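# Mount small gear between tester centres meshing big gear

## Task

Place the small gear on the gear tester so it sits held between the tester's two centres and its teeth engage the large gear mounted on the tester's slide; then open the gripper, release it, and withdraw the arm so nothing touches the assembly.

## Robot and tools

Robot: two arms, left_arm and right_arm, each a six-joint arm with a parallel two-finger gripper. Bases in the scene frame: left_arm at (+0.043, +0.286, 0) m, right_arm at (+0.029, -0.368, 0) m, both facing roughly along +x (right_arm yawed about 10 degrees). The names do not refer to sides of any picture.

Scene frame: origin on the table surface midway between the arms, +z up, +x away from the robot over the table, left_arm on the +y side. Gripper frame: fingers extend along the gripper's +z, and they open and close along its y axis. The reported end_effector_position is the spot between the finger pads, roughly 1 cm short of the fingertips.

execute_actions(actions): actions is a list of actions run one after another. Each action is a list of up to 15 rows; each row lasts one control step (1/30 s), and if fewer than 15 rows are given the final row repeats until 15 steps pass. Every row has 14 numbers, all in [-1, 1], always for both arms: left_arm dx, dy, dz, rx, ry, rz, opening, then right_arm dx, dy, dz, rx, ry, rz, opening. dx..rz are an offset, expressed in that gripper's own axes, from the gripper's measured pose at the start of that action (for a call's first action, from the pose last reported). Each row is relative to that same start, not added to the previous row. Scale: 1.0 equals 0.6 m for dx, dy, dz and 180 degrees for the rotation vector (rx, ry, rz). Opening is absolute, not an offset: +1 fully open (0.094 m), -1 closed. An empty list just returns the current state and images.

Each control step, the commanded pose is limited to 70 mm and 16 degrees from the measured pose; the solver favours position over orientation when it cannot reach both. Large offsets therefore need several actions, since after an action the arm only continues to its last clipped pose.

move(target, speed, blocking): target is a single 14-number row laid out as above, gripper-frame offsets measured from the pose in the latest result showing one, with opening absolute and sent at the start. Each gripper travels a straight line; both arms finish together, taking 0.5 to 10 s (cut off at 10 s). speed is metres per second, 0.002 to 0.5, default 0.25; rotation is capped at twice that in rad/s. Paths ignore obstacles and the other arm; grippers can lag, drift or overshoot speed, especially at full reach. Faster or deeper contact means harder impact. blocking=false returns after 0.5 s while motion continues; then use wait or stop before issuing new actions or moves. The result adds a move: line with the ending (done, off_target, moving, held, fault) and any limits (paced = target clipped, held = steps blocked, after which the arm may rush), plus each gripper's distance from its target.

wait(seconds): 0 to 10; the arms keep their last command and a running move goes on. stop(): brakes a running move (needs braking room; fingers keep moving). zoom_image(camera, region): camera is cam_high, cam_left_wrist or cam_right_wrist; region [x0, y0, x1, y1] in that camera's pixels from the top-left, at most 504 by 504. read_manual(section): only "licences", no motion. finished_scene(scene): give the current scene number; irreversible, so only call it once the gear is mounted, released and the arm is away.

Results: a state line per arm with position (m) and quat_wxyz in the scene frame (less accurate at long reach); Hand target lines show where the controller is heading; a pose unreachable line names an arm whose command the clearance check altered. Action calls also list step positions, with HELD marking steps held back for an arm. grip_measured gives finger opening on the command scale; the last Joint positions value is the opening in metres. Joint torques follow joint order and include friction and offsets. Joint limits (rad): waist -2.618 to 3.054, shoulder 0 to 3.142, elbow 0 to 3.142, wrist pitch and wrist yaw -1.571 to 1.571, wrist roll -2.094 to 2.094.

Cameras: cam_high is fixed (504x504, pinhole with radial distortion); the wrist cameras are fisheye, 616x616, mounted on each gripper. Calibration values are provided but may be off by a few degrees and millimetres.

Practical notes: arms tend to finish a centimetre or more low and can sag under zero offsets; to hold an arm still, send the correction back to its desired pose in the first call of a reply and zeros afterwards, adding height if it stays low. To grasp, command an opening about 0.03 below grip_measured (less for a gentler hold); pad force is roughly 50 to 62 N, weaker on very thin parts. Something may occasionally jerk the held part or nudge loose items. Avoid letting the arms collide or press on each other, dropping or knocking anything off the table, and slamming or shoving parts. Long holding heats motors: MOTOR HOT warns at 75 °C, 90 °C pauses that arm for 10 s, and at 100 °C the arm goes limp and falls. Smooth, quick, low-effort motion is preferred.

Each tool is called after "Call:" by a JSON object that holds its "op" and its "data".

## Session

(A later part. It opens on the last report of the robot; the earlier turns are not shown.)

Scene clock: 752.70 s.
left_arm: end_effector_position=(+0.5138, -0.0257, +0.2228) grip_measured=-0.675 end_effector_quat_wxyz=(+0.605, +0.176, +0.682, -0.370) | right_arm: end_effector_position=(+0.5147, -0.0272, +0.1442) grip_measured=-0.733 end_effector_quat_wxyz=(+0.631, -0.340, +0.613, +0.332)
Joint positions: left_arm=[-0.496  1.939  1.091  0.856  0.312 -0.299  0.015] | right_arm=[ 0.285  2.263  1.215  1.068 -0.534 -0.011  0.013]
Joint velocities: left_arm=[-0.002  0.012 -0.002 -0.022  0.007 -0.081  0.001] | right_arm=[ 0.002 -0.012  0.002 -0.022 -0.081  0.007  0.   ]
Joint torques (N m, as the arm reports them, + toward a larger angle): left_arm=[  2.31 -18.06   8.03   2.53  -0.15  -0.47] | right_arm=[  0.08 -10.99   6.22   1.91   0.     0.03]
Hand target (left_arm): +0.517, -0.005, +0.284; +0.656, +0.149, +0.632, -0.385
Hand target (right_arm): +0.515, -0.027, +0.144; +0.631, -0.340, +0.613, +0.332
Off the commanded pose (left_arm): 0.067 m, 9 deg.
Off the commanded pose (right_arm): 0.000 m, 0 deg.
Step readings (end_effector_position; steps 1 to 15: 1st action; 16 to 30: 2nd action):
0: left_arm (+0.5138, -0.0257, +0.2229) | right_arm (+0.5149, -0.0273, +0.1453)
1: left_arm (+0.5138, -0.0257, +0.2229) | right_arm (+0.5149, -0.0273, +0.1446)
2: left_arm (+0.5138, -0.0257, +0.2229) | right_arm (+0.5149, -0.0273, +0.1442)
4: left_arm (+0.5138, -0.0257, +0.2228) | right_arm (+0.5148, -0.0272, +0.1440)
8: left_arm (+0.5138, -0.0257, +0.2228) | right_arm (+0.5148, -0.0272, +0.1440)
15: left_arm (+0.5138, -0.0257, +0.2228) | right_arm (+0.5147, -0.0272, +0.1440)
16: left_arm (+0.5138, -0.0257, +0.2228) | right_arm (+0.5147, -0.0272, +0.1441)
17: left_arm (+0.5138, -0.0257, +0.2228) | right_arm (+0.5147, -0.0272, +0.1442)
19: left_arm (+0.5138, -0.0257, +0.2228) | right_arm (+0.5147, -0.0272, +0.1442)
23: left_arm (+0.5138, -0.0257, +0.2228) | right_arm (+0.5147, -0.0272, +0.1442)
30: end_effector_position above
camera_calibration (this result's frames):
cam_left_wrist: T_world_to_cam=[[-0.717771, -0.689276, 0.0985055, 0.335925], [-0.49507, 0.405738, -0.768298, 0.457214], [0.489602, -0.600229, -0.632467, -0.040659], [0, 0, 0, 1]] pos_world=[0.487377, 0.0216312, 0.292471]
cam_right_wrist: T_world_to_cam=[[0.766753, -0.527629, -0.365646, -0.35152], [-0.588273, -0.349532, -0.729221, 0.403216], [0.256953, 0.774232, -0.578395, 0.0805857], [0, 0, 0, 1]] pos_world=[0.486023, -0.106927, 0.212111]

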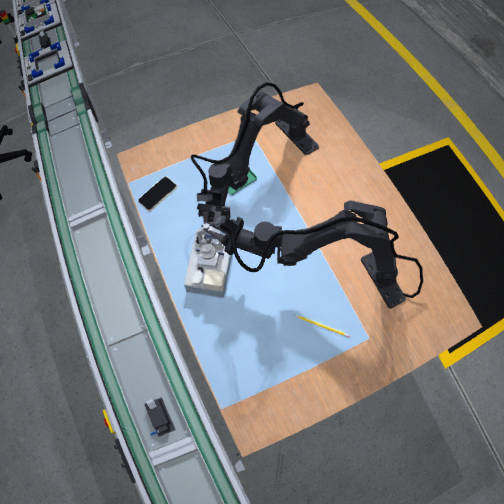

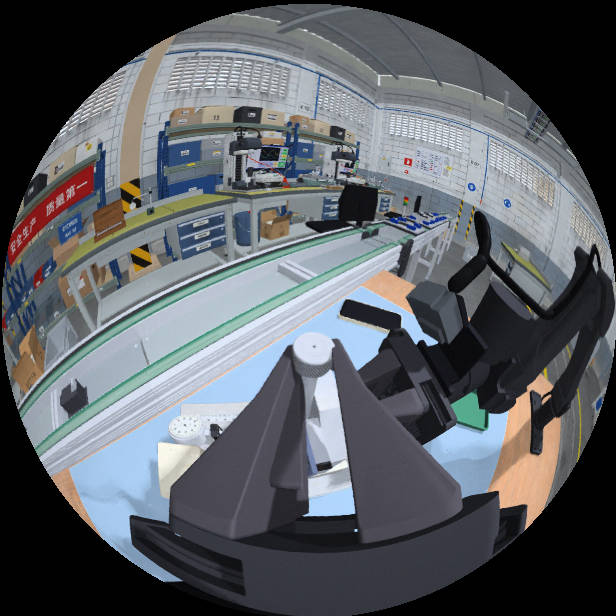

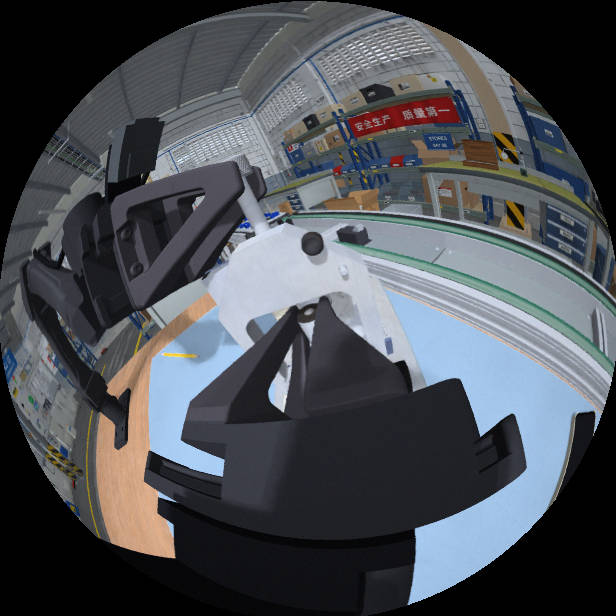

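Call:
{"op": "execute_actions", "data": {"actions": [[[-0.11,0,-0.018,0,-0.05,0,-0.76,0,0,0,0,0,0,-0.66]],[[-0.11,0,-0.018,0,-0.05,0,-0.76,-0.004,0,-0.02,0,0,0,-0.66]],[[-0.11,0,-0.018,0,-0.05,0,-0.76,0,0,0,0,0,0,-0.77]],[[-0.11,0,-0.018,0,-0.05,0,-0.76,0,0,0,0,0,0,-0.77]]]}}

Call:
{"op": "zoom_image", "data": {"camera": "cam_right_wrist", "region": [230,150,430,350]}}

Scene clock: 764.67 s.
left_arm: end_effector_position=(+0.5138, -0.0257, +0.2228) grip_measured=-0.675 end_effector_quat_wxyz=(+0.605, +0.176, +0.682, -0.370) | right_arm: end_effector_position=(+0.5110, -0.0319, +0.1415) grip_measured=-0.739 end_effector_quat_wxyz=(+0.631, -0.339, +0.614, +0.332)
Joint positions: left_arm=[-0.496  1.939  1.091  0.856  0.312 -0.299  0.015] | right_arm=[ 0.279  2.255  1.185  1.089 -0.538 -0.011  0.012]
Joint velocities: left_arm=[-0.007 -0.007 -0.002 -0.11  -0.007  0.066 -0.001] | right_arm=[ 0.007 -0.007 -0.007  0.125 -0.051 -0.125  0.001]
Joint torques (N m, as the arm reports them, + toward a larger angle): left_arm=[  2.39 -18.01   8.2    2.56  -0.17  -0.48] | right_arm=[  0.04 -10.91   6.09   1.93   0.01   0.03]
Hand target (left_arm): +0.517, -0.005, +0.284; +0.656, +0.149, +0.632, -0.385
Hand target (right_arm): +0.511, -0.032, +0.141; +0.631, -0.339, +0.614, +0.332
Off the commanded pose (left_arm): 0.067 m, 9 deg.
Off the commanded pose (right_arm): 0.000 m, 0 deg.
Step readings (end_effector_position; steps 1 to 15: 1st action; 16 to 30: 2nd action; 31 to 45: 3rd action; 46 to 60: 4th action):
0: left_arm (+0.5138, -0.0257, +0.2228) | right_arm (+0.5147, -0.0272, +0.1442)
1: left_arm (+0.5138, -0.0257, +0.2228) | right_arm (+0.5147, -0.0272, +0.1442)
2: left_arm (+0.5138, -0.0257, +0.2228) | right_arm (+0.5147, -0.0272, +0.1442)
4: left_arm (+0.5138, -0.0257, +0.2228) | right_arm (+0.5147, -0.0272, +0.1442)
8: left_arm (+0.5138, -0.0257, +0.2228) | right_arm (+0.5147, -0.0272, +0.1442)
15: left_arm (+0.5138, -0.0257, +0.2228) | right_arm (+0.5147, -0.0272, +0.1442)
16: left_arm (+0.5138, -0.0257, +0.2228) | right_arm (+0.5141, -0.0275, +0.1437)
17: left_arm (+0.5138, -0.0257, +0.2228) | right_arm (+0.5127, -0.0283, +0.1427)
19: left_arm (+0.5138, -0.0257, +0.2228) | right_arm (+0.5114, -0.0301, +0.1426)
23: left_arm (+0.5138, -0.0257, +0.2228) | right_arm (+0.5116, -0.0319, +0.1422)
30: left_arm (+0.5138, -0.0257, +0.2228) | right_arm (+0.5110, -0.0319, +0.1415)
31: left_arm (+0.5138, -0.0257, +0.2228) | right_arm (+0.5110, -0.0319, +0.1415)
32: left_arm (+0.5138, -0.0257, +0.2228) | right_arm (+0.5110, -0.0319, +0.1415)
34: left_arm (+0.5138, -0.0257, +0.2228) | right_arm (+0.5110, -0.0319, +0.1415)
38: left_arm (+0.5138, -0.0257, +0.2228) | right_arm (+0.5110, -0.0319, +0.1415)
45: left_arm (+0.5138, -0.0257, +0.2228) | right_arm (+0.5110, -0.0319, +0.1415)
46: left_arm (+0.5138, -0.0257, +0.2228) | right_arm (+0.5110, -0.0319, +0.1415)
47: left_arm (+0.5138, -0.0257, +0.2228) | right_arm (+0.5110, -0.0319, +0.1415)
49: left_arm (+0.5138, -0.0257, +0.2228) | right_arm (+0.5110, -0.0319, +0.1415)
53: left_arm (+0.5138, -0.0257, +0.2228) | right_arm (+0.5110, -0.0319, +0.1415)
60: end_effector_position above
camera_calibration (this result's frames):
cam_left_wrist: T_world_to_cam=[[-0.717771, -0.689276, 0.0985055, 0.335925], [-0.49507, 0.405738, -0.768298, 0.457214], [0.489602, -0.600229, -0.632467, -0.040659], [0, 0, 0, 1]] pos_world=[0.487377, 0.0216312, 0.292471]
cam_right_wrist: T_world_to_cam=[[0.76538, -0.529297, -0.366114, -0.351381], [-0.589667, -0.348819, -0.728436, 0.398029], [0.257851, 0.773415, -0.579087, 0.0832777], [0, 0, 0, 1]] pos_world=[0.482171, -0.111553, 0.209518]

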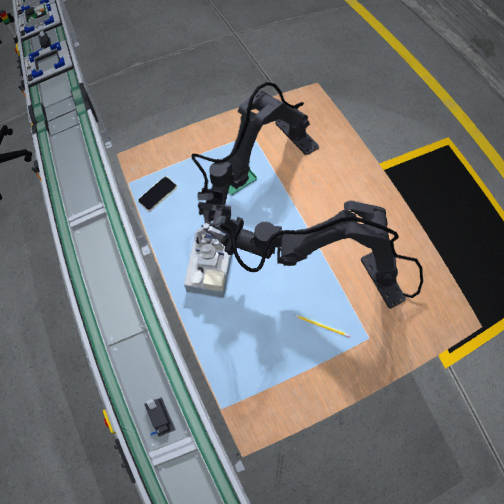

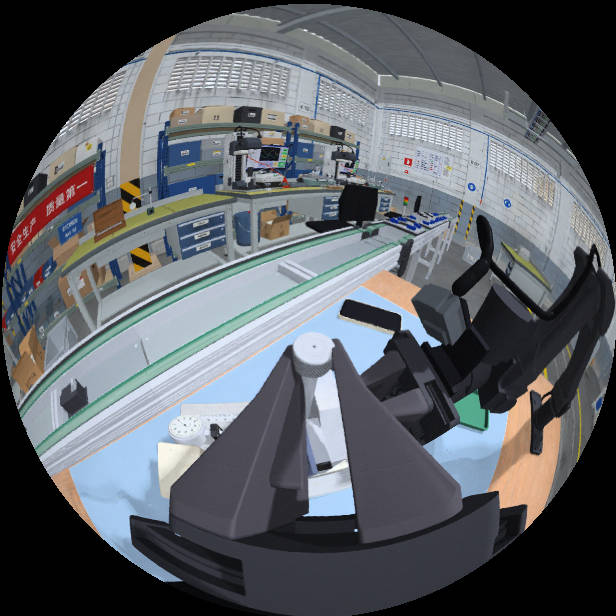

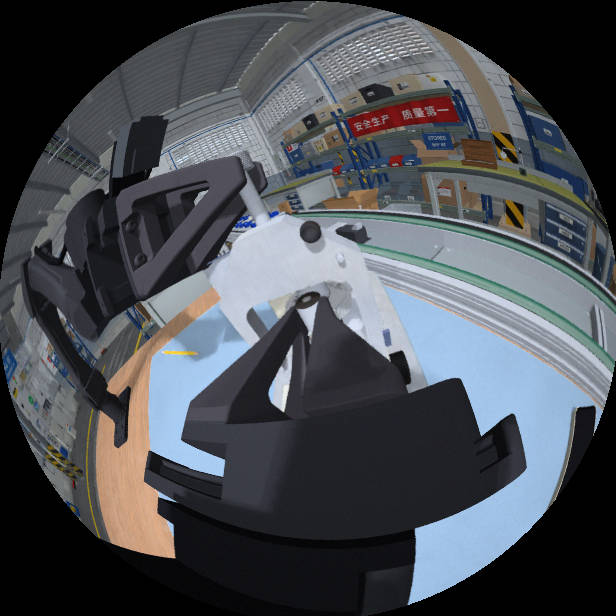

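Region (230, 150, 430, 350) of cam_right_wrist's 616x616 image, scaled by 2.520, with more detail than that image has.

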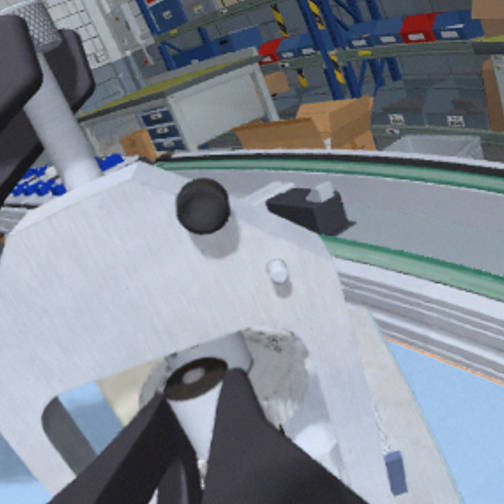

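Call:
{"op": "execute_actions", "data": {"actions": [[[-0.11,0,-0.018,0,-0.05,0,-0.76,-0.03,0.02,0.012,0,-0.008,0,-0.765]],[[-0.11,0,-0.018,0,-0.05,0,-0.76,0,0,0,0,0,0,-0.765]]]}}

Call:
{"op": "zoom_image", "data": {"camera": "cam_right_wrist", "region": [230,150,430,350]}}

Scene clock: 780.23 s.
left_arm: end_effector_position=(+0.5138, -0.0257, +0.2228) grip_measured=-0.675 end_effector_quat_wxyz=(+0.606, +0.176, +0.682, -0.370) | right_arm: end_effector_position=(+0.5081, -0.0251, +0.1432) grip_measured=-0.739 end_effector_quat_wxyz=(+0.632, -0.335, +0.615, +0.331)
Joint positions: left_arm=[-0.496  1.939  1.091  0.856  0.312 -0.299  0.015] | right_arm=[ 0.299  2.251  1.185  1.087 -0.512 -0.006  0.012]
Joint velocities: left_arm=[-0.007 -0.007 -0.007  0.022  0.007 -0.007 -0.001] | right_arm=[-0.007 -0.012 -0.002 -0.022  0.081 -0.007 -0.   ]
Joint torques (N m, as the arm reports them, + toward a larger angle): left_arm=[  2.24 -17.99   8.13   2.55  -0.18  -0.46] | right_arm=[  0.06 -10.89   6.13   1.93  -0.02   0.03]
Hand target (left_arm): +0.517, -0.005, +0.284; +0.656, +0.149, +0.632, -0.385
Hand target (right_arm): +0.508, -0.025, +0.143; +0.632, -0.335, +0.615, +0.331
Off the commanded pose (left_arm): 0.067 m, 9 deg.
Off the commanded pose (right_arm): 0.000 m, 0 deg.
Step readings (end_effector_position; steps 1 to 15: 1st action; 16 to 30: 2nd action):
0: left_arm (+0.5138, -0.0257, +0.2228) | right_arm (+0.5110, -0.0319, +0.1415)
1: left_arm (+0.5138, -0.0257, +0.2228) | right_arm (+0.5111, -0.0316, +0.1415)
2: left_arm (+0.5138, -0.0257, +0.2228) | right_arm (+0.5114, -0.0312, +0.1415)
4: left_arm (+0.5138, -0.0257, +0.2228) | right_arm (+0.5117, -0.0305, +0.1430)
8: left_arm (+0.5138, -0.0257, +0.2228) | right_arm (+0.5087, -0.0258, +0.1432)
15: left_arm (+0.5138, -0.0257, +0.2228) | right_arm (+0.5081, -0.0251, +0.1432)
16: left_arm (+0.5138, -0.0257, +0.2228) | right_arm (+0.5081, -0.0251, +0.1432)
17: left_arm (+0.5138, -0.0257, +0.2228) | right_arm (+0.5081, -0.0251, +0.1432)
19: left_arm (+0.5138, -0.0257, +0.2228) | right_arm (+0.5081, -0.0251, +0.1432)
23: left_arm (+0.5138, -0.0257, +0.2228) | right_arm (+0.5081, -0.0251, +0.1432)
30: end_effector_position above
camera_calibration (this result's frames):
cam_left_wrist: T_world_to_cam=[[-0.717796, -0.689304, 0.0981259, 0.336022], [-0.494861, 0.405941, -0.768326, 0.457118], [0.489777, -0.60006, -0.632492, -0.040739], [0, 0, 0, 1]] pos_world=[0.487358, 0.0216127, 0.292476]
cam_right_wrist: T_world_to_cam=[[0.760767, -0.532662, -0.370818, -0.342093], [-0.594287, -0.342056, -0.727888, 0.402384], [0.260878, 0.774125, -0.576779, 0.0778925], [0, 0, 0, 1]] pos_world=[0.479064, -0.104881, 0.210963]

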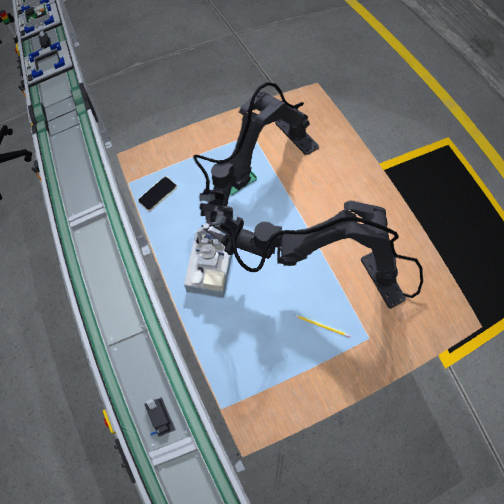

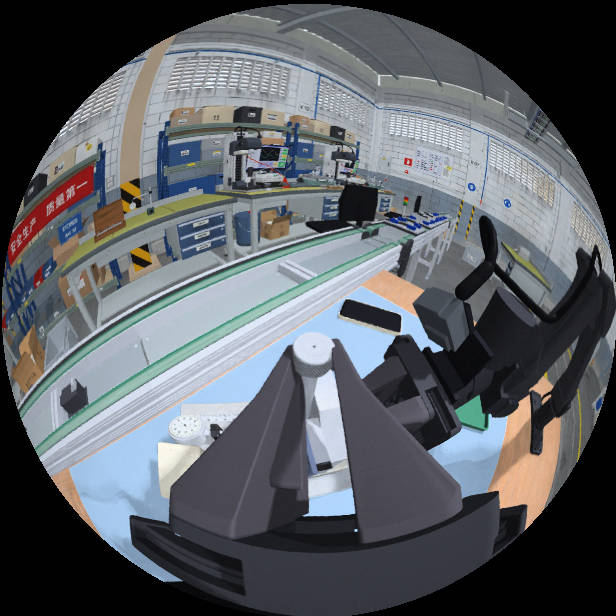

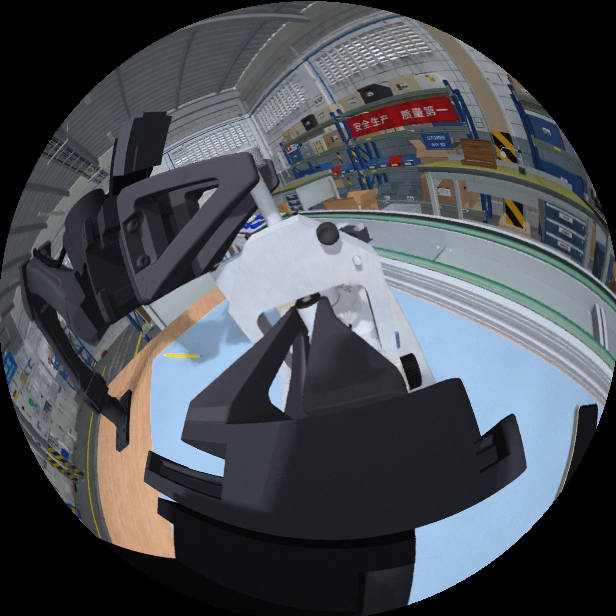

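Region (230, 150, 430, 350) of cam_right_wrist's 616x616 image, scaled by 2.520, with more detail than that image has.

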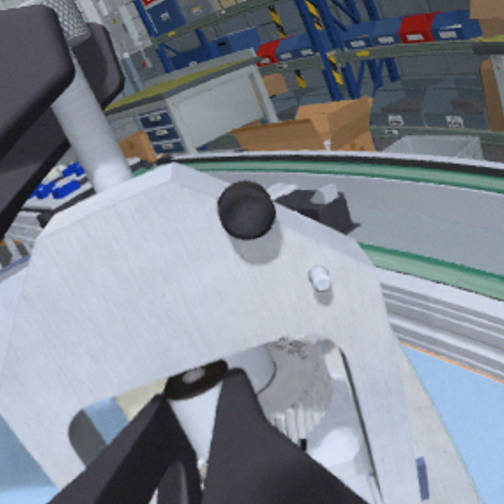

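Remaining is radial (elbow) motion.

Call:
{"op": "execute_actions", "data": {"actions": [[[-0.11,0,-0.018,0,-0.05,0,-0.76,-0.03,-0.008,0.022,0,-0.006,0,-0.765]],[[-0.11,0,-0.018,0,-0.05,0,-0.76,0,0,0,0,0,0,-0.765]]]}}

Call:
{"op": "zoom_image", "data": {"camera": "cam_right_wrist", "region": [230,150,430,350]}}

Scene clock: 786.20 s.
left_arm: end_effector_position=(+0.5145, -0.0261, +0.2248) grip_measured=-0.675 end_effector_quat_wxyz=(+0.607, +0.176, +0.681, -0.371) | right_arm: end_effector_position=(+0.5088, -0.0200, +0.1451) grip_measured=-0.739 end_effector_quat_wxyz=(+0.622, -0.339, +0.617, +0.341)
Joint positions: left_arm=[-0.496  1.939  1.097  0.853  0.312 -0.299  0.015] | right_arm=[ 0.301  2.251  1.211  1.048 -0.532  0.003  0.012]
Joint velocities: left_arm=[-0.012 -0.002  0.002  0.022 -0.022 -0.007 -0.001] | right_arm=[ 0.017  0.002 -0.002 -0.022  0.037 -0.066 -0.001]
Joint torques (N m, as the arm reports them, + toward a larger angle): left_arm=[  2.24 -18.04   8.11   2.55  -0.15  -0.47] | right_arm=[  0.05 -10.9    6.17   1.94   0.04   0.02]
Hand target (left_arm): +0.517, -0.006, +0.286; +0.657, +0.149, +0.631, -0.385
Hand target (right_arm): +0.509, -0.020, +0.145; +0.623, -0.339, +0.618, +0.341
Off the commanded pose (left_arm): 0.067 m, 9 deg.
Off the commanded pose (right_arm): 0.000 m, 0 deg.
Step readings (end_effector_position; steps 1 to 15: 1st action; 16 to 30: 2nd action):
0: left_arm (+0.5138, -0.0257, +0.2228) | right_arm (+0.5081, -0.0251, +0.1432)
1: left_arm (+0.5138, -0.0257, +0.2228) | right_arm (+0.5085, -0.0248, +0.1435)
2: left_arm (+0.5138, -0.0257, +0.2228) | right_arm (+0.5091, -0.0241, +0.1438)
4: left_arm (+0.5140, -0.0259, +0.2238) | right_arm (+0.5096, -0.0232, +0.1442)
8: left_arm (+0.5145, -0.0261, +0.2248) | right_arm (+0.5093, -0.0219, +0.1452)
15: left_arm (+0.5145, -0.0261, +0.2249) | right_arm (+0.5091, -0.0202, +0.1451)
16: left_arm (+0.5145, -0.0261, +0.2249) | right_arm (+0.5089, -0.0201, +0.1451)
17: left_arm (+0.5145, -0.0261, +0.2248) | right_arm (+0.5088, -0.0200, +0.1451)
19: left_arm (+0.5145, -0.0261, +0.2248) | right_arm (+0.5088, -0.0200, +0.1451)
23: left_arm (+0.5145, -0.0261, +0.2248) | right_arm (+0.5088, -0.0200, +0.1451)
30: end_effector_position above
camera_calibration (this result's frames):
cam_left_wrist: T_world_to_cam=[[-0.718092, -0.689147, 0.0970633, 0.336471], [-0.49253, 0.404698, -0.770476, 0.458425], [0.49169, -0.601079, -0.630036, -0.041611], [0, 0, 0, 1]] pos_world=[0.487865, 0.0213425, 0.29433]
cam_right_wrist: T_world_to_cam=[[0.765606, -0.515927, -0.384273, -0.339356], [-0.599579, -0.355796, -0.716878, 0.4067], [0.233135, 0.779249, -0.581739, 0.0898051], [0, 0, 0, 1]] pos_world=[0.482725, -0.100361, 0.213392]

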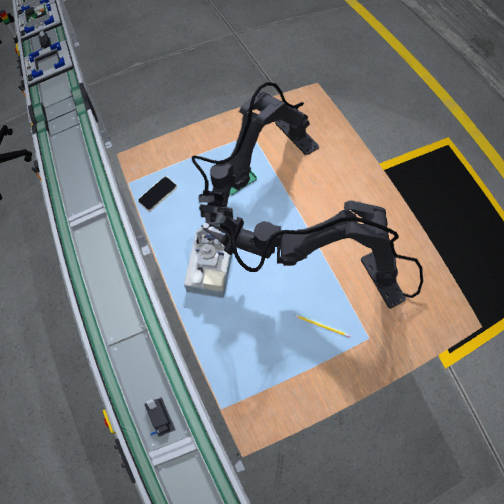

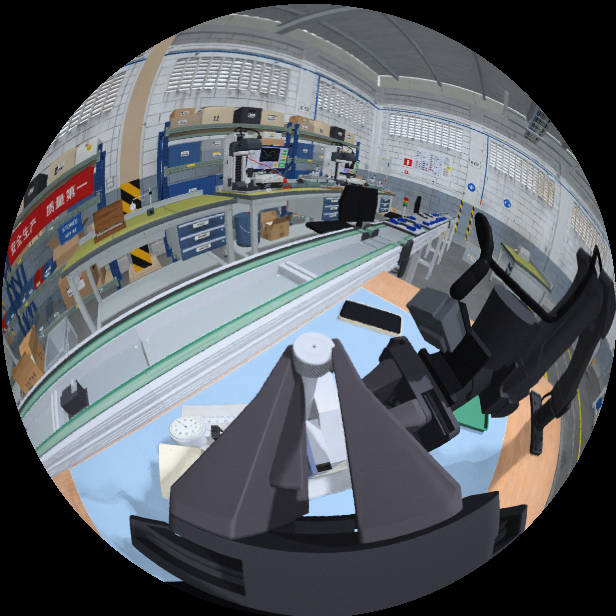

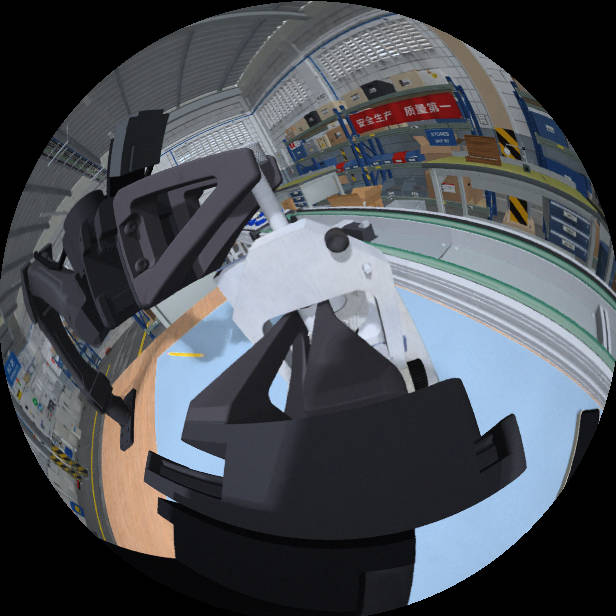

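Region (230, 150, 430, 350) of cam_right_wrist's 616x616 image, scaled by 2.520, with more detail than that image has.

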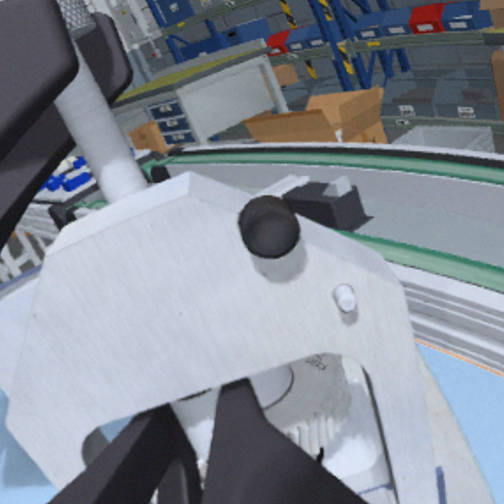

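Push -y with yaw, and boost the knob lift.

Call:
{"op": "execute_actions", "data": {"actions": [[[-0.11,0,-0.035,0,-0.08,0,-0.76,-0.03,-0.02,0,0.025,-0.01,0,-0.765]],[[-0.11,0,-0.02,0,-0.06,0,-0.76,0,0,0,0,0,0,-0.765]]]}}

Call:
{"op": "zoom_image", "data": {"camera": "cam_right_wrist", "region": [230,150,430,350]}}

Scene clock: 793.87 s.
left_arm: end_effector_position=(+0.5135, -0.0252, +0.2271) grip_measured=-0.675 end_effector_quat_wxyz=(+0.621, +0.170, +0.667, -0.375) | right_arm: end_effector_position=(+0.5089, -0.0192, +0.1454) grip_measured=-0.739 end_effector_quat_wxyz=(+0.621, -0.332, +0.621, +0.346)
Joint positions: left_arm=[-0.5    1.952  1.077  0.928  0.3   -0.309  0.015] | right_arm=[ 0.304  2.251  1.211  1.05  -0.523  0.022  0.012]
Joint velocities: left_arm=[-0.017 -0.007  0.007 -0.037  0.022  0.051  0.001] | right_arm=[-0.002  0.002 -0.007  0.007  0.037  0.007 -0.001]
Joint torques (N m, as the arm reports them, + toward a larger angle): left_arm=[  2.1  -17.23   6.61   3.14  -0.29  -0.54] | right_arm=[  0.07 -11.     6.18   1.93   0.06   0.01]
Hand target (left_arm): +0.514, -0.002, +0.288; +0.678, +0.138, +0.607, -0.391
Hand target (right_arm): +0.510, -0.020, +0.145; +0.622, -0.330, +0.621, +0.344
Off the commanded pose (left_arm): 0.067 m, 11 deg.
Off the commanded pose (right_arm): 0.001 m, 0 deg.
Step readings (end_effector_position; steps 1 to 15: 1st action; 16 to 30: 2nd action):
0: left_arm (+0.5145, -0.0261, +0.2248) | right_arm (+0.5088, -0.0200, +0.1451)
1: left_arm (+0.5144, -0.0258, +0.2264) | right_arm (+0.5094, -0.0204, +0.1451)
2: left_arm (+0.5139, -0.0254, +0.2270) | right_arm (+0.5094, -0.0201, +0.1451)
4: left_arm (+0.5130, -0.0249, +0.2273) | right_arm (+0.5091, -0.0194, +0.1454)
8: left_arm (+0.5131, -0.0250, +0.2275) | right_arm (+0.5094, -0.0195, +0.1454)
15: left_arm (+0.5134, -0.0251, +0.2275) | right_arm (+0.5096, -0.0197, +0.1454)
16: left_arm (+0.5135, -0.0252, +0.2272) | right_arm (+0.5091, -0.0193, +0.1454)
17: left_arm (+0.5135, -0.0252, +0.2271) | right_arm (+0.5089, -0.0192, +0.1454)
19: left_arm (+0.5135, -0.0252, +0.2271) | right_arm (+0.5089, -0.0192, +0.1454)
23: left_arm (+0.5135, -0.0252, +0.2271) | right_arm (+0.5089, -0.0192, +0.1454)
30: end_effector_position above
camera_calibration (this result's frames):
cam_left_wrist: T_world_to_cam=[[-0.714834, -0.692796, 0.0951123, 0.334842], [-0.47287, 0.378685, -0.795608, 0.454228], [0.515177, -0.613703, -0.598299, -0.0586644], [0, 0, 0, 1]] pos_world=[0.48437, 0.0239659, 0.294441]
cam_right_wrist: T_world_to_cam=[[0.757468, -0.515328, -0.400849, -0.332271], [-0.611568, -0.345143, -0.711942, 0.412873], [0.228533, 0.78442, -0.576592, 0.091031], [0, 0, 0, 1]] pos_world=[0.483381, -0.100135, 0.213239]

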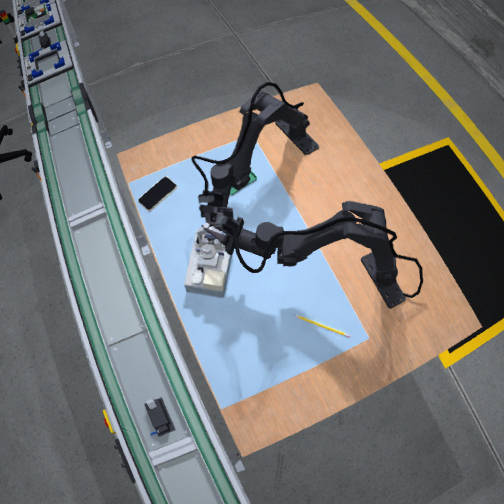

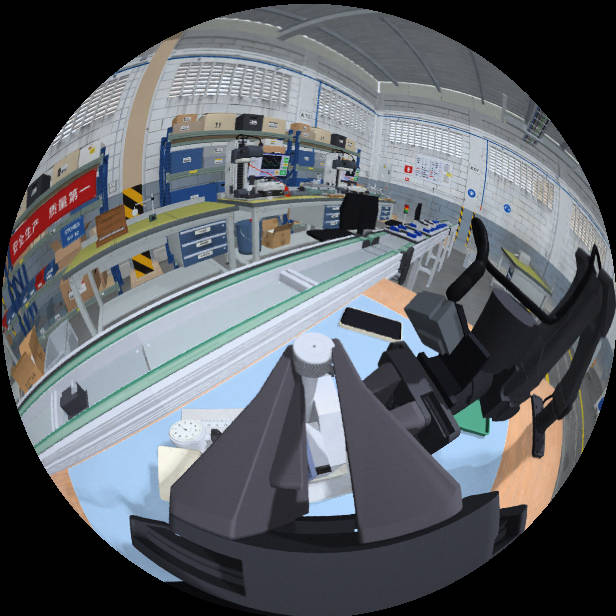

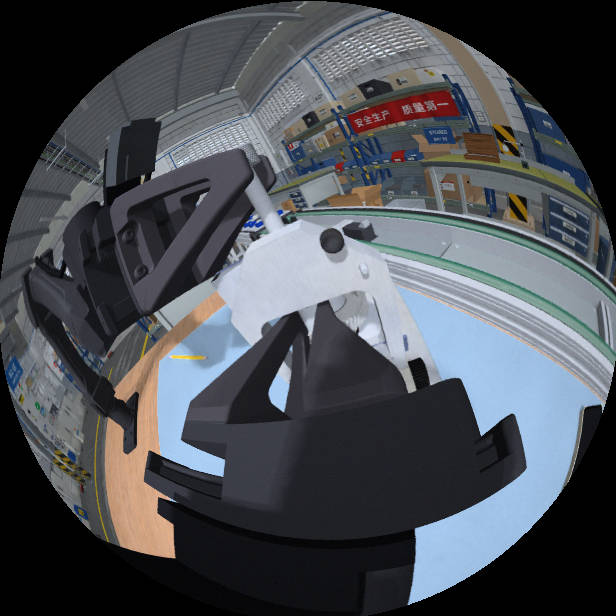

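Region (230, 150, 430, 350) of cam_right_wrist's 616x616 image, scaled by 2.520, with more detail than that image has.

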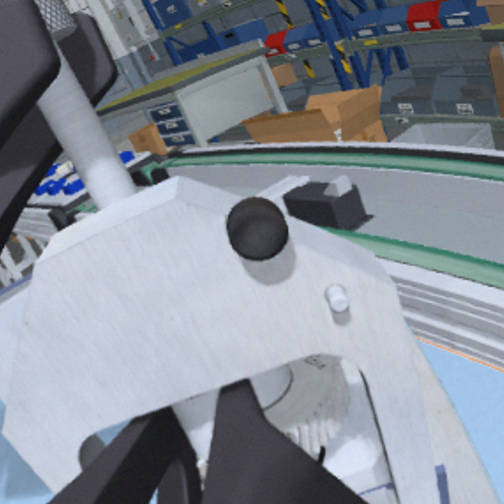

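More up on the right.

Call:
{"op": "execute_actions", "data": {"actions": [[[-0.11,0,-0.022,0,-0.06,0,-0.76,-0.055,-0.02,0.004,0.015,-0.022,-0.01,-0.765]],[[-0.11,0,-0.022,0,-0.06,0,-0.76,0,0,0,0,0,0,-0.765]]]}}

Call:
{"op": "zoom_image", "data": {"camera": "cam_right_wrist", "region": [230,150,430,350]}}

Scene clock: 804.60 s.
left_arm: end_effector_position=(+0.5135, -0.0252, +0.2271) grip_measured=-0.675 end_effector_quat_wxyz=(+0.621, +0.170, +0.667, -0.375) | right_arm: end_effector_position=(+0.5089, -0.0192, +0.1456) grip_measured=-0.739 end_effector_quat_wxyz=(+0.620, -0.331, +0.621, +0.347)
Joint positions: left_arm=[-0.5    1.952  1.077  0.928  0.3   -0.309  0.015] | right_arm=[ 0.304  2.251  1.211  1.051 -0.523  0.026  0.012]
Joint velocities: left_arm=[-0.002 -0.002 -0.007 -0.051 -0.007 -0.007  0.   ] | right_arm=[ 0.032 -0.002  0.002 -0.081  0.007 -0.022 -0.001]
Joint torques (N m, as the arm reports them, + toward a larger angle): left_arm=[  2.18 -17.36   6.19   3.13  -0.31  -0.53] | right_arm=[  0.05 -11.02   6.21   1.96   0.03   0.02]
Hand target (left_arm): +0.513, -0.002, +0.288; +0.678, +0.138, +0.607, -0.391
Hand target (right_arm): +0.509, -0.019, +0.146; +0.621, -0.330, +0.621, +0.346
Off the commanded pose (left_arm): 0.067 m, 11 deg.
Off the commanded pose (right_arm): 0.000 m, 0 deg.
Step readings (end_effector_position; steps 1 to 15: 1st action; 16 to 30: 2nd action):
0: left_arm (+0.5135, -0.0252, +0.2271) | right_arm (+0.5089, -0.0192, +0.1454)
1: left_arm (+0.5135, -0.0252, +0.2271) | right_arm (+0.5091, -0.0193, +0.1456)
2: left_arm (+0.5135, -0.0252, +0.2271) | right_arm (+0.5092, -0.0194, +0.1457)
4: left_arm (+0.5135, -0.0252, +0.2271) | right_arm (+0.5092, -0.0194, +0.1457)
8: left_arm (+0.5135, -0.0252, +0.2271) | right_arm (+0.5092, -0.0194, +0.1457)
15: left_arm (+0.5135, -0.0252, +0.2271) | right_arm (+0.5093, -0.0194, +0.1457)
16: left_arm (+0.5135, -0.0252, +0.2271) | right_arm (+0.5090, -0.0193, +0.1457)
17: left_arm (+0.5135, -0.0252, +0.2271) | right_arm (+0.5089, -0.0192, +0.1456)
19: left_arm (+0.5135, -0.0252, +0.2271) | right_arm (+0.5089, -0.0192, +0.1456)
23: left_arm (+0.5135, -0.0252, +0.2271) | right_arm (+0.5089, -0.0192, +0.1456)
30: end_effector_position above
camera_calibration (this result's frames):
cam_left_wrist: T_world_to_cam=[[-0.714834, -0.692796, 0.0951123, 0.334842], [-0.47287, 0.378685, -0.795608, 0.454228], [0.515177, -0.613703, -0.598299, -0.0586644], [0, 0, 0, 1]] pos_world=[0.48437, 0.0239659, 0.294441]
cam_right_wrist: T_world_to_cam=[[0.756143, -0.51453, -0.404359, -0.331063], [-0.613715, -0.343066, -0.711097, 0.414027], [0.227159, 0.785853, -0.575182, 0.0916685], [0, 0, 0, 1]] pos_world=[0.483602, -0.100341, 0.213271]

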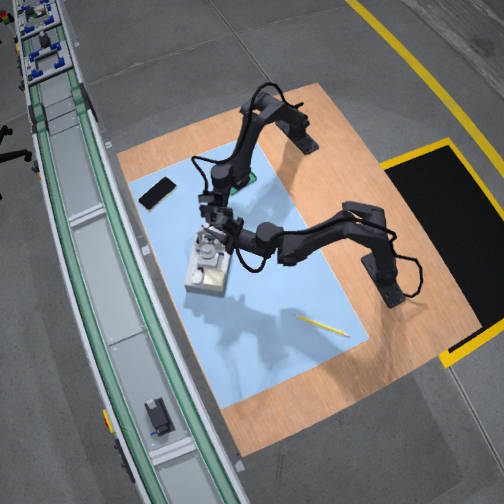

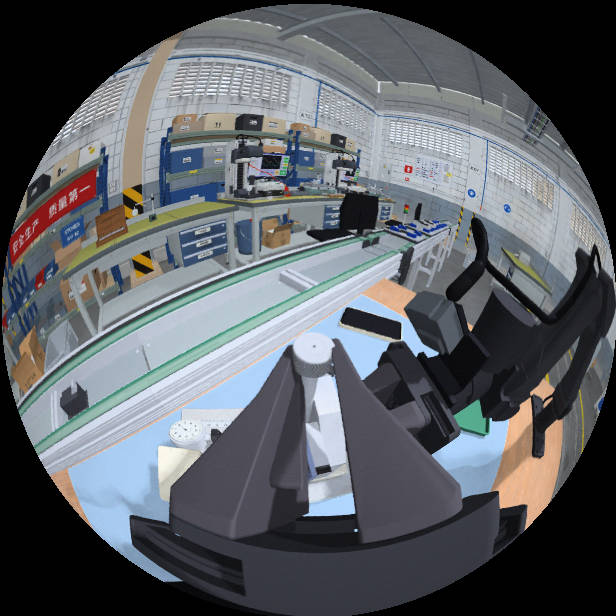

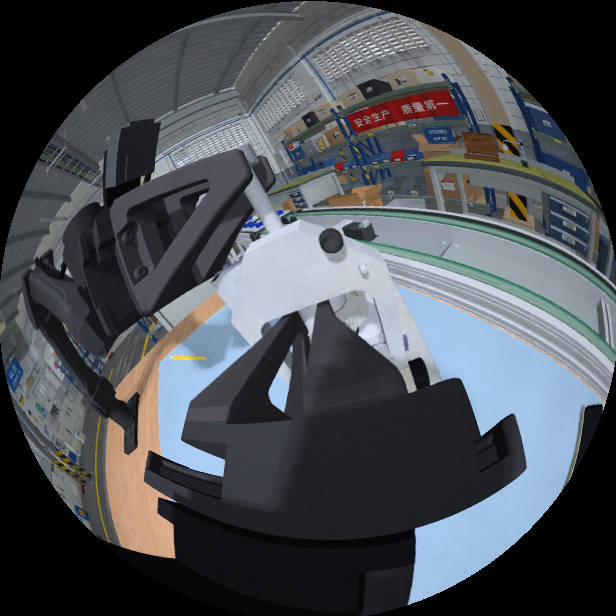

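Region (230, 150, 430, 350) of cam_right_wrist's 616x616 image, scaled by 2.520, with more detail than that image has.

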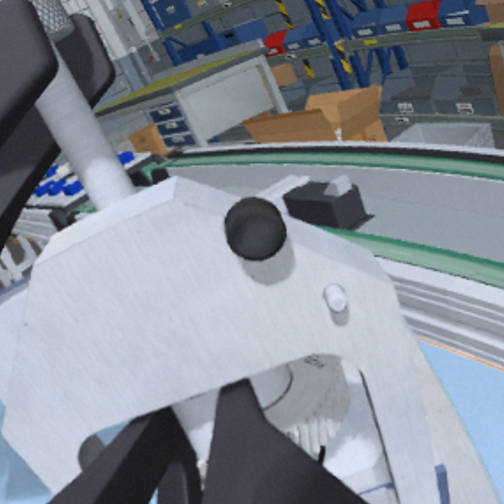

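Call:
{"op": "execute_actions", "data": {"actions": [[[-0.11,0,-0.022,0,-0.06,0,-0.76,-0.02,-0.04,-0.005,0.02,0,0,-0.765]],[[-0.11,0,-0.022,0,-0.06,0,-0.76,0,0,0,0,0,0,-0.765]]]}}

Call:
{"op": "zoom_image", "data": {"camera": "cam_right_wrist", "region": [230,150,430,350]}}

Scene clock: 814.17 s.
left_arm: end_effector_position=(+0.5135, -0.0252, +0.2271) grip_measured=-0.675 end_effector_quat_wxyz=(+0.621, +0.170, +0.667, -0.375) | right_arm: end_effector_position=(+0.5087, -0.0202, +0.1452) grip_measured=-0.739 end_effector_quat_wxyz=(+0.616, -0.332, +0.623, +0.349)
Joint positions: left_arm=[-0.5    1.952  1.077  0.928  0.3   -0.309  0.015] | right_arm=[ 0.3    2.247  1.211  1.039 -0.534  0.028  0.012]
Joint velocities: left_arm=[-0.012 -0.022 -0.022 -0.051 -0.022  0.007  0.   ] | right_arm=[-0.022  0.002 -0.007  0.007 -0.022  0.037 -0.001]
Joint torques (N m, as the arm reports them, + toward a larger angle): left_arm=[  2.21 -17.37   6.15   3.18  -0.31  -0.55] | right_arm=[  0.05 -11.03   6.16   1.93   0.02   0.03]
Hand target (left_arm): +0.513, -0.002, +0.288; +0.678, +0.138, +0.607, -0.391
Hand target (right_arm): +0.509, -0.021, +0.145; +0.617, -0.331, +0.624, +0.348
Off the commanded pose (left_arm): 0.067 m, 11 deg.
Off the commanded pose (right_arm): 0.001 m, 0 deg.
Step readings (end_effector_position; steps 1 to 15: 1st action; 16 to 30: 2nd action):
0: left_arm (+0.5135, -0.0252, +0.2271) | right_arm (+0.5089, -0.0192, +0.1456)
1: left_arm (+0.5135, -0.0252, +0.2271) | right_arm (+0.5094, -0.0199, +0.1450)
2: left_arm (+0.5135, -0.0252, +0.2271) | right_arm (+0.5095, -0.0204, +0.1452)
4: left_arm (+0.5135, -0.0252, +0.2271) | right_arm (+0.5094, -0.0207, +0.1451)
8: left_arm (+0.5135, -0.0252, +0.2271) | right_arm (+0.5094, -0.0207, +0.1449)
15: left_arm (+0.5135, -0.0252, +0.2271) | right_arm (+0.5094, -0.0207, +0.1450)
16: left_arm (+0.5135, -0.0252, +0.2271) | right_arm (+0.5090, -0.0204, +0.1452)
17: left_arm (+0.5135, -0.0252, +0.2271) | right_arm (+0.5087, -0.0203, +0.1452)
19: left_arm (+0.5135, -0.0252, +0.2271) | right_arm (+0.5087, -0.0202, +0.1452)
23: left_arm (+0.5135, -0.0252, +0.2271) | right_arm (+0.5087, -0.0202, +0.1452)
30: end_effector_position above
camera_calibration (this result's frames):
cam_left_wrist: T_world_to_cam=[[-0.714834, -0.692796, 0.0951123, 0.334842], [-0.47287, 0.378685, -0.795608, 0.454228], [0.515177, -0.613703, -0.598299, -0.0586644], [0, 0, 0, 1]] pos_world=[0.48437, 0.0239659, 0.294441]
cam_right_wrist: T_world_to_cam=[[0.756203, -0.510729, -0.409038, -0.330869], [-0.61716, -0.348996, -0.705205, 0.414023], [0.217416, 0.785721, -0.579114, 0.0978119], [0, 0, 0, 1]] pos_world=[0.484457, -0.101345, 0.213277]

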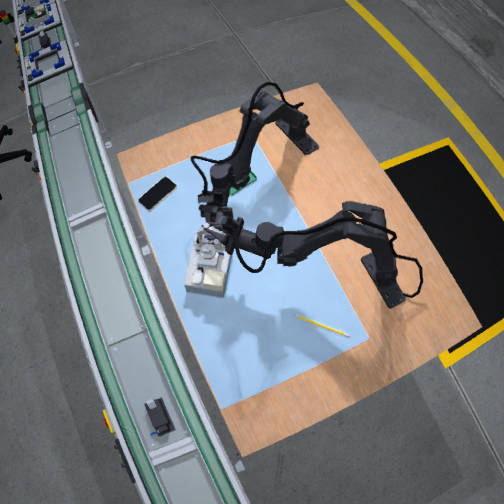

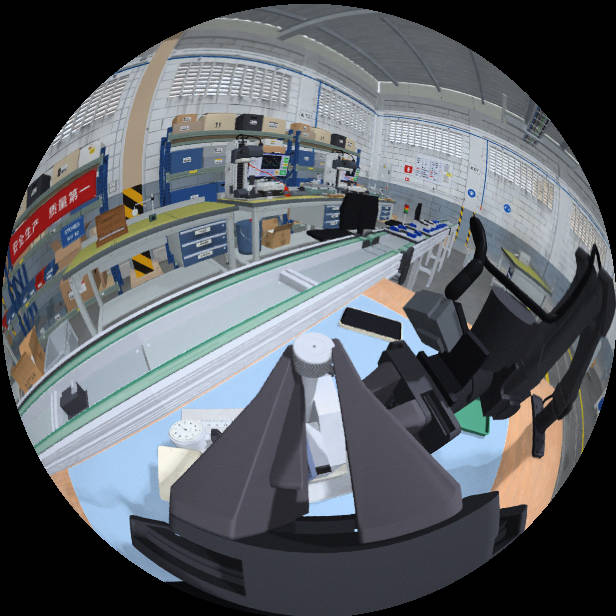

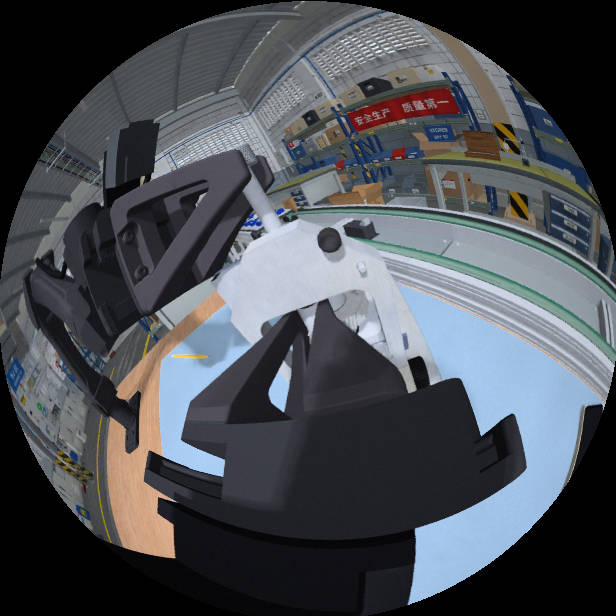

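Region (230, 150, 430, 350) of cam_right_wrist's 616x616 image, scaled by 2.520, with more detail than that image has.

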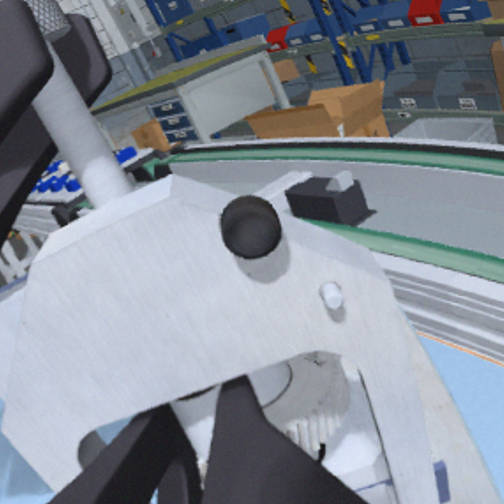

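Call:
{"op": "execute_actions", "data": {"actions": [[[-0.11,0,-0.022,0,-0.06,0,-0.76,-0.075,0,0.004,0,-0.025,-0.01,-0.765]],[[-0.11,0,-0.022,0,-0.06,0,-0.76,0,0,0,0,0,0,-0.765]]]}}

Scene clock: 820.83 s.
left_arm: end_effector_position=(+0.5134, -0.0251, +0.2275) grip_measured=-0.675 end_effector_quat_wxyz=(+0.621, +0.170, +0.667, -0.375) | right_arm: end_effector_position=(+0.5083, -0.0204, +0.1473) grip_measured=-0.739 end_effector_quat_wxyz=(+0.610, -0.330, +0.629, +0.351)
Joint positions: left_arm=[-0.5    1.952  1.077  0.93   0.3   -0.309  0.015] | right_arm=[ 0.3    2.231  1.211  1.01  -0.534  0.033  0.012]
Joint velocities: left_arm=[-0.012 -0.012  0.002 -0.022 -0.037 -0.095 -0.002] | right_arm=[ 0.012 -0.002  0.002 -0.007  0.007  0.007 -0.001]
Joint torques (N m, as the arm reports them, + toward a larger angle): left_arm=[  2.24 -17.51   6.16   3.18  -0.29  -0.54] | right_arm=[  0.03 -11.03   6.29   2.    -0.01   0.03]
Hand target (left_arm): +0.513, -0.002, +0.288; +0.678, +0.138, +0.607, -0.391
Hand target (right_arm): +0.508, -0.020, +0.148; +0.612, -0.330, +0.627, +0.351
Off the commanded pose (left_arm): 0.067 m, 11 deg.
Off the commanded pose (right_arm): 0.001 m, 0 deg.
Step readings (end_effector_position; steps 1 to 15: 1st action; 16 to 30: 2nd action):
0: left_arm (+0.5135, -0.0252, +0.2271) | right_arm (+0.5087, -0.0202, +0.1452)
1: left_arm (+0.5135, -0.0252, +0.2271) | right_arm (+0.5086, -0.0203, +0.1466)
2: left_arm (+0.5135, -0.0252, +0.2271) | right_arm (+0.5085, -0.0203, +0.1477)
4: left_arm (+0.5134, -0.0251, +0.2275) | right_arm (+0.5084, -0.0204, +0.1484)
8: left_arm (+0.5134, -0.0251, +0.2275) | right_arm (+0.5083, -0.0204, +0.1483)
15: left_arm (+0.5134, -0.0251, +0.2275) | right_arm (+0.5083, -0.0204, +0.1482)
16: left_arm (+0.5134, -0.0251, +0.2275) | right_arm (+0.5083, -0.0204, +0.1476)
17: left_arm (+0.5134, -0.0251, +0.2275) | right_arm (+0.5083, -0.0204, +0.1473)
19: left_arm (+0.5134, -0.0251, +0.2275) | right_arm (+0.5083, -0.0204, +0.1473)
23: left_arm (+0.5134, -0.0251, +0.2275) | right_arm (+0.5083, -0.0204, +0.1473)
30: end_effector_position above
camera_calibration (this result's frames):
cam_left_wrist: T_world_to_cam=[[-0.714961, -0.692728, 0.0946511, 0.334974], [-0.4718, 0.37811, -0.796516, 0.45415], [0.51598, -0.614135, -0.597163, -0.0591123], [0, 0, 0, 1]] pos_world=[0.484262, 0.0240238, 0.294733]
cam_right_wrist: T_world_to_cam=[[0.749113, -0.512213, -0.420081, -0.324574], [-0.629112, -0.351469, -0.693316, 0.41951], [0.20748, 0.78365, -0.585529, 0.105282], [0, 0, 0, 1]] pos_world=[0.485217, -0.10131, 0.216152]

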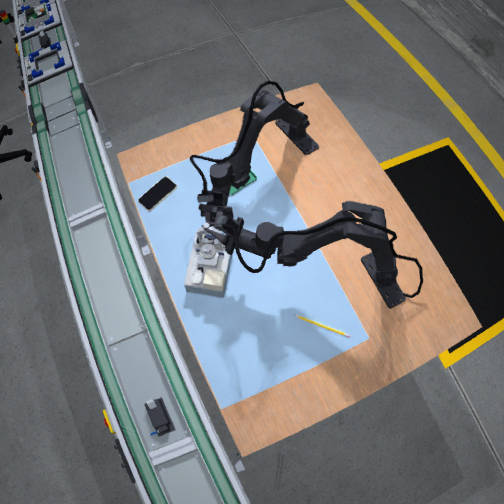

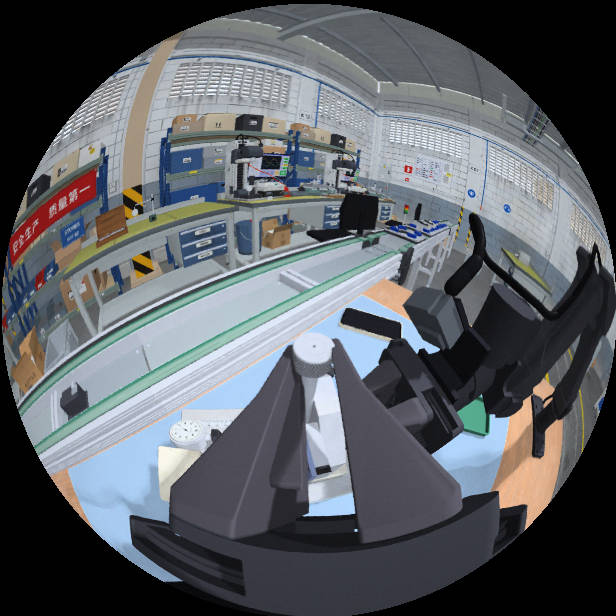

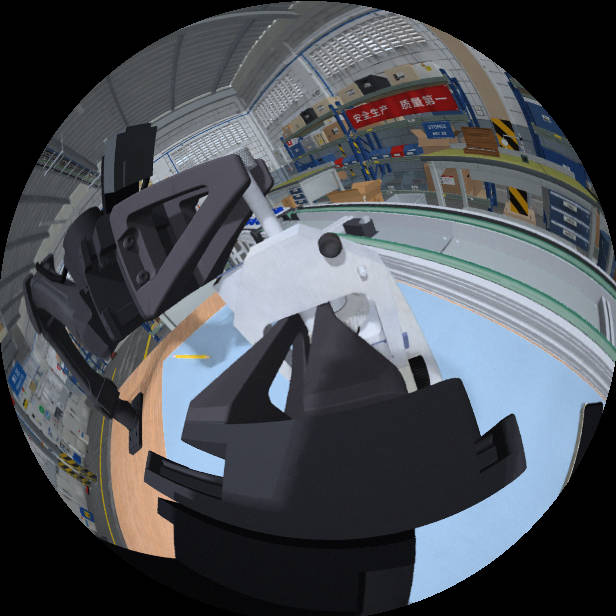

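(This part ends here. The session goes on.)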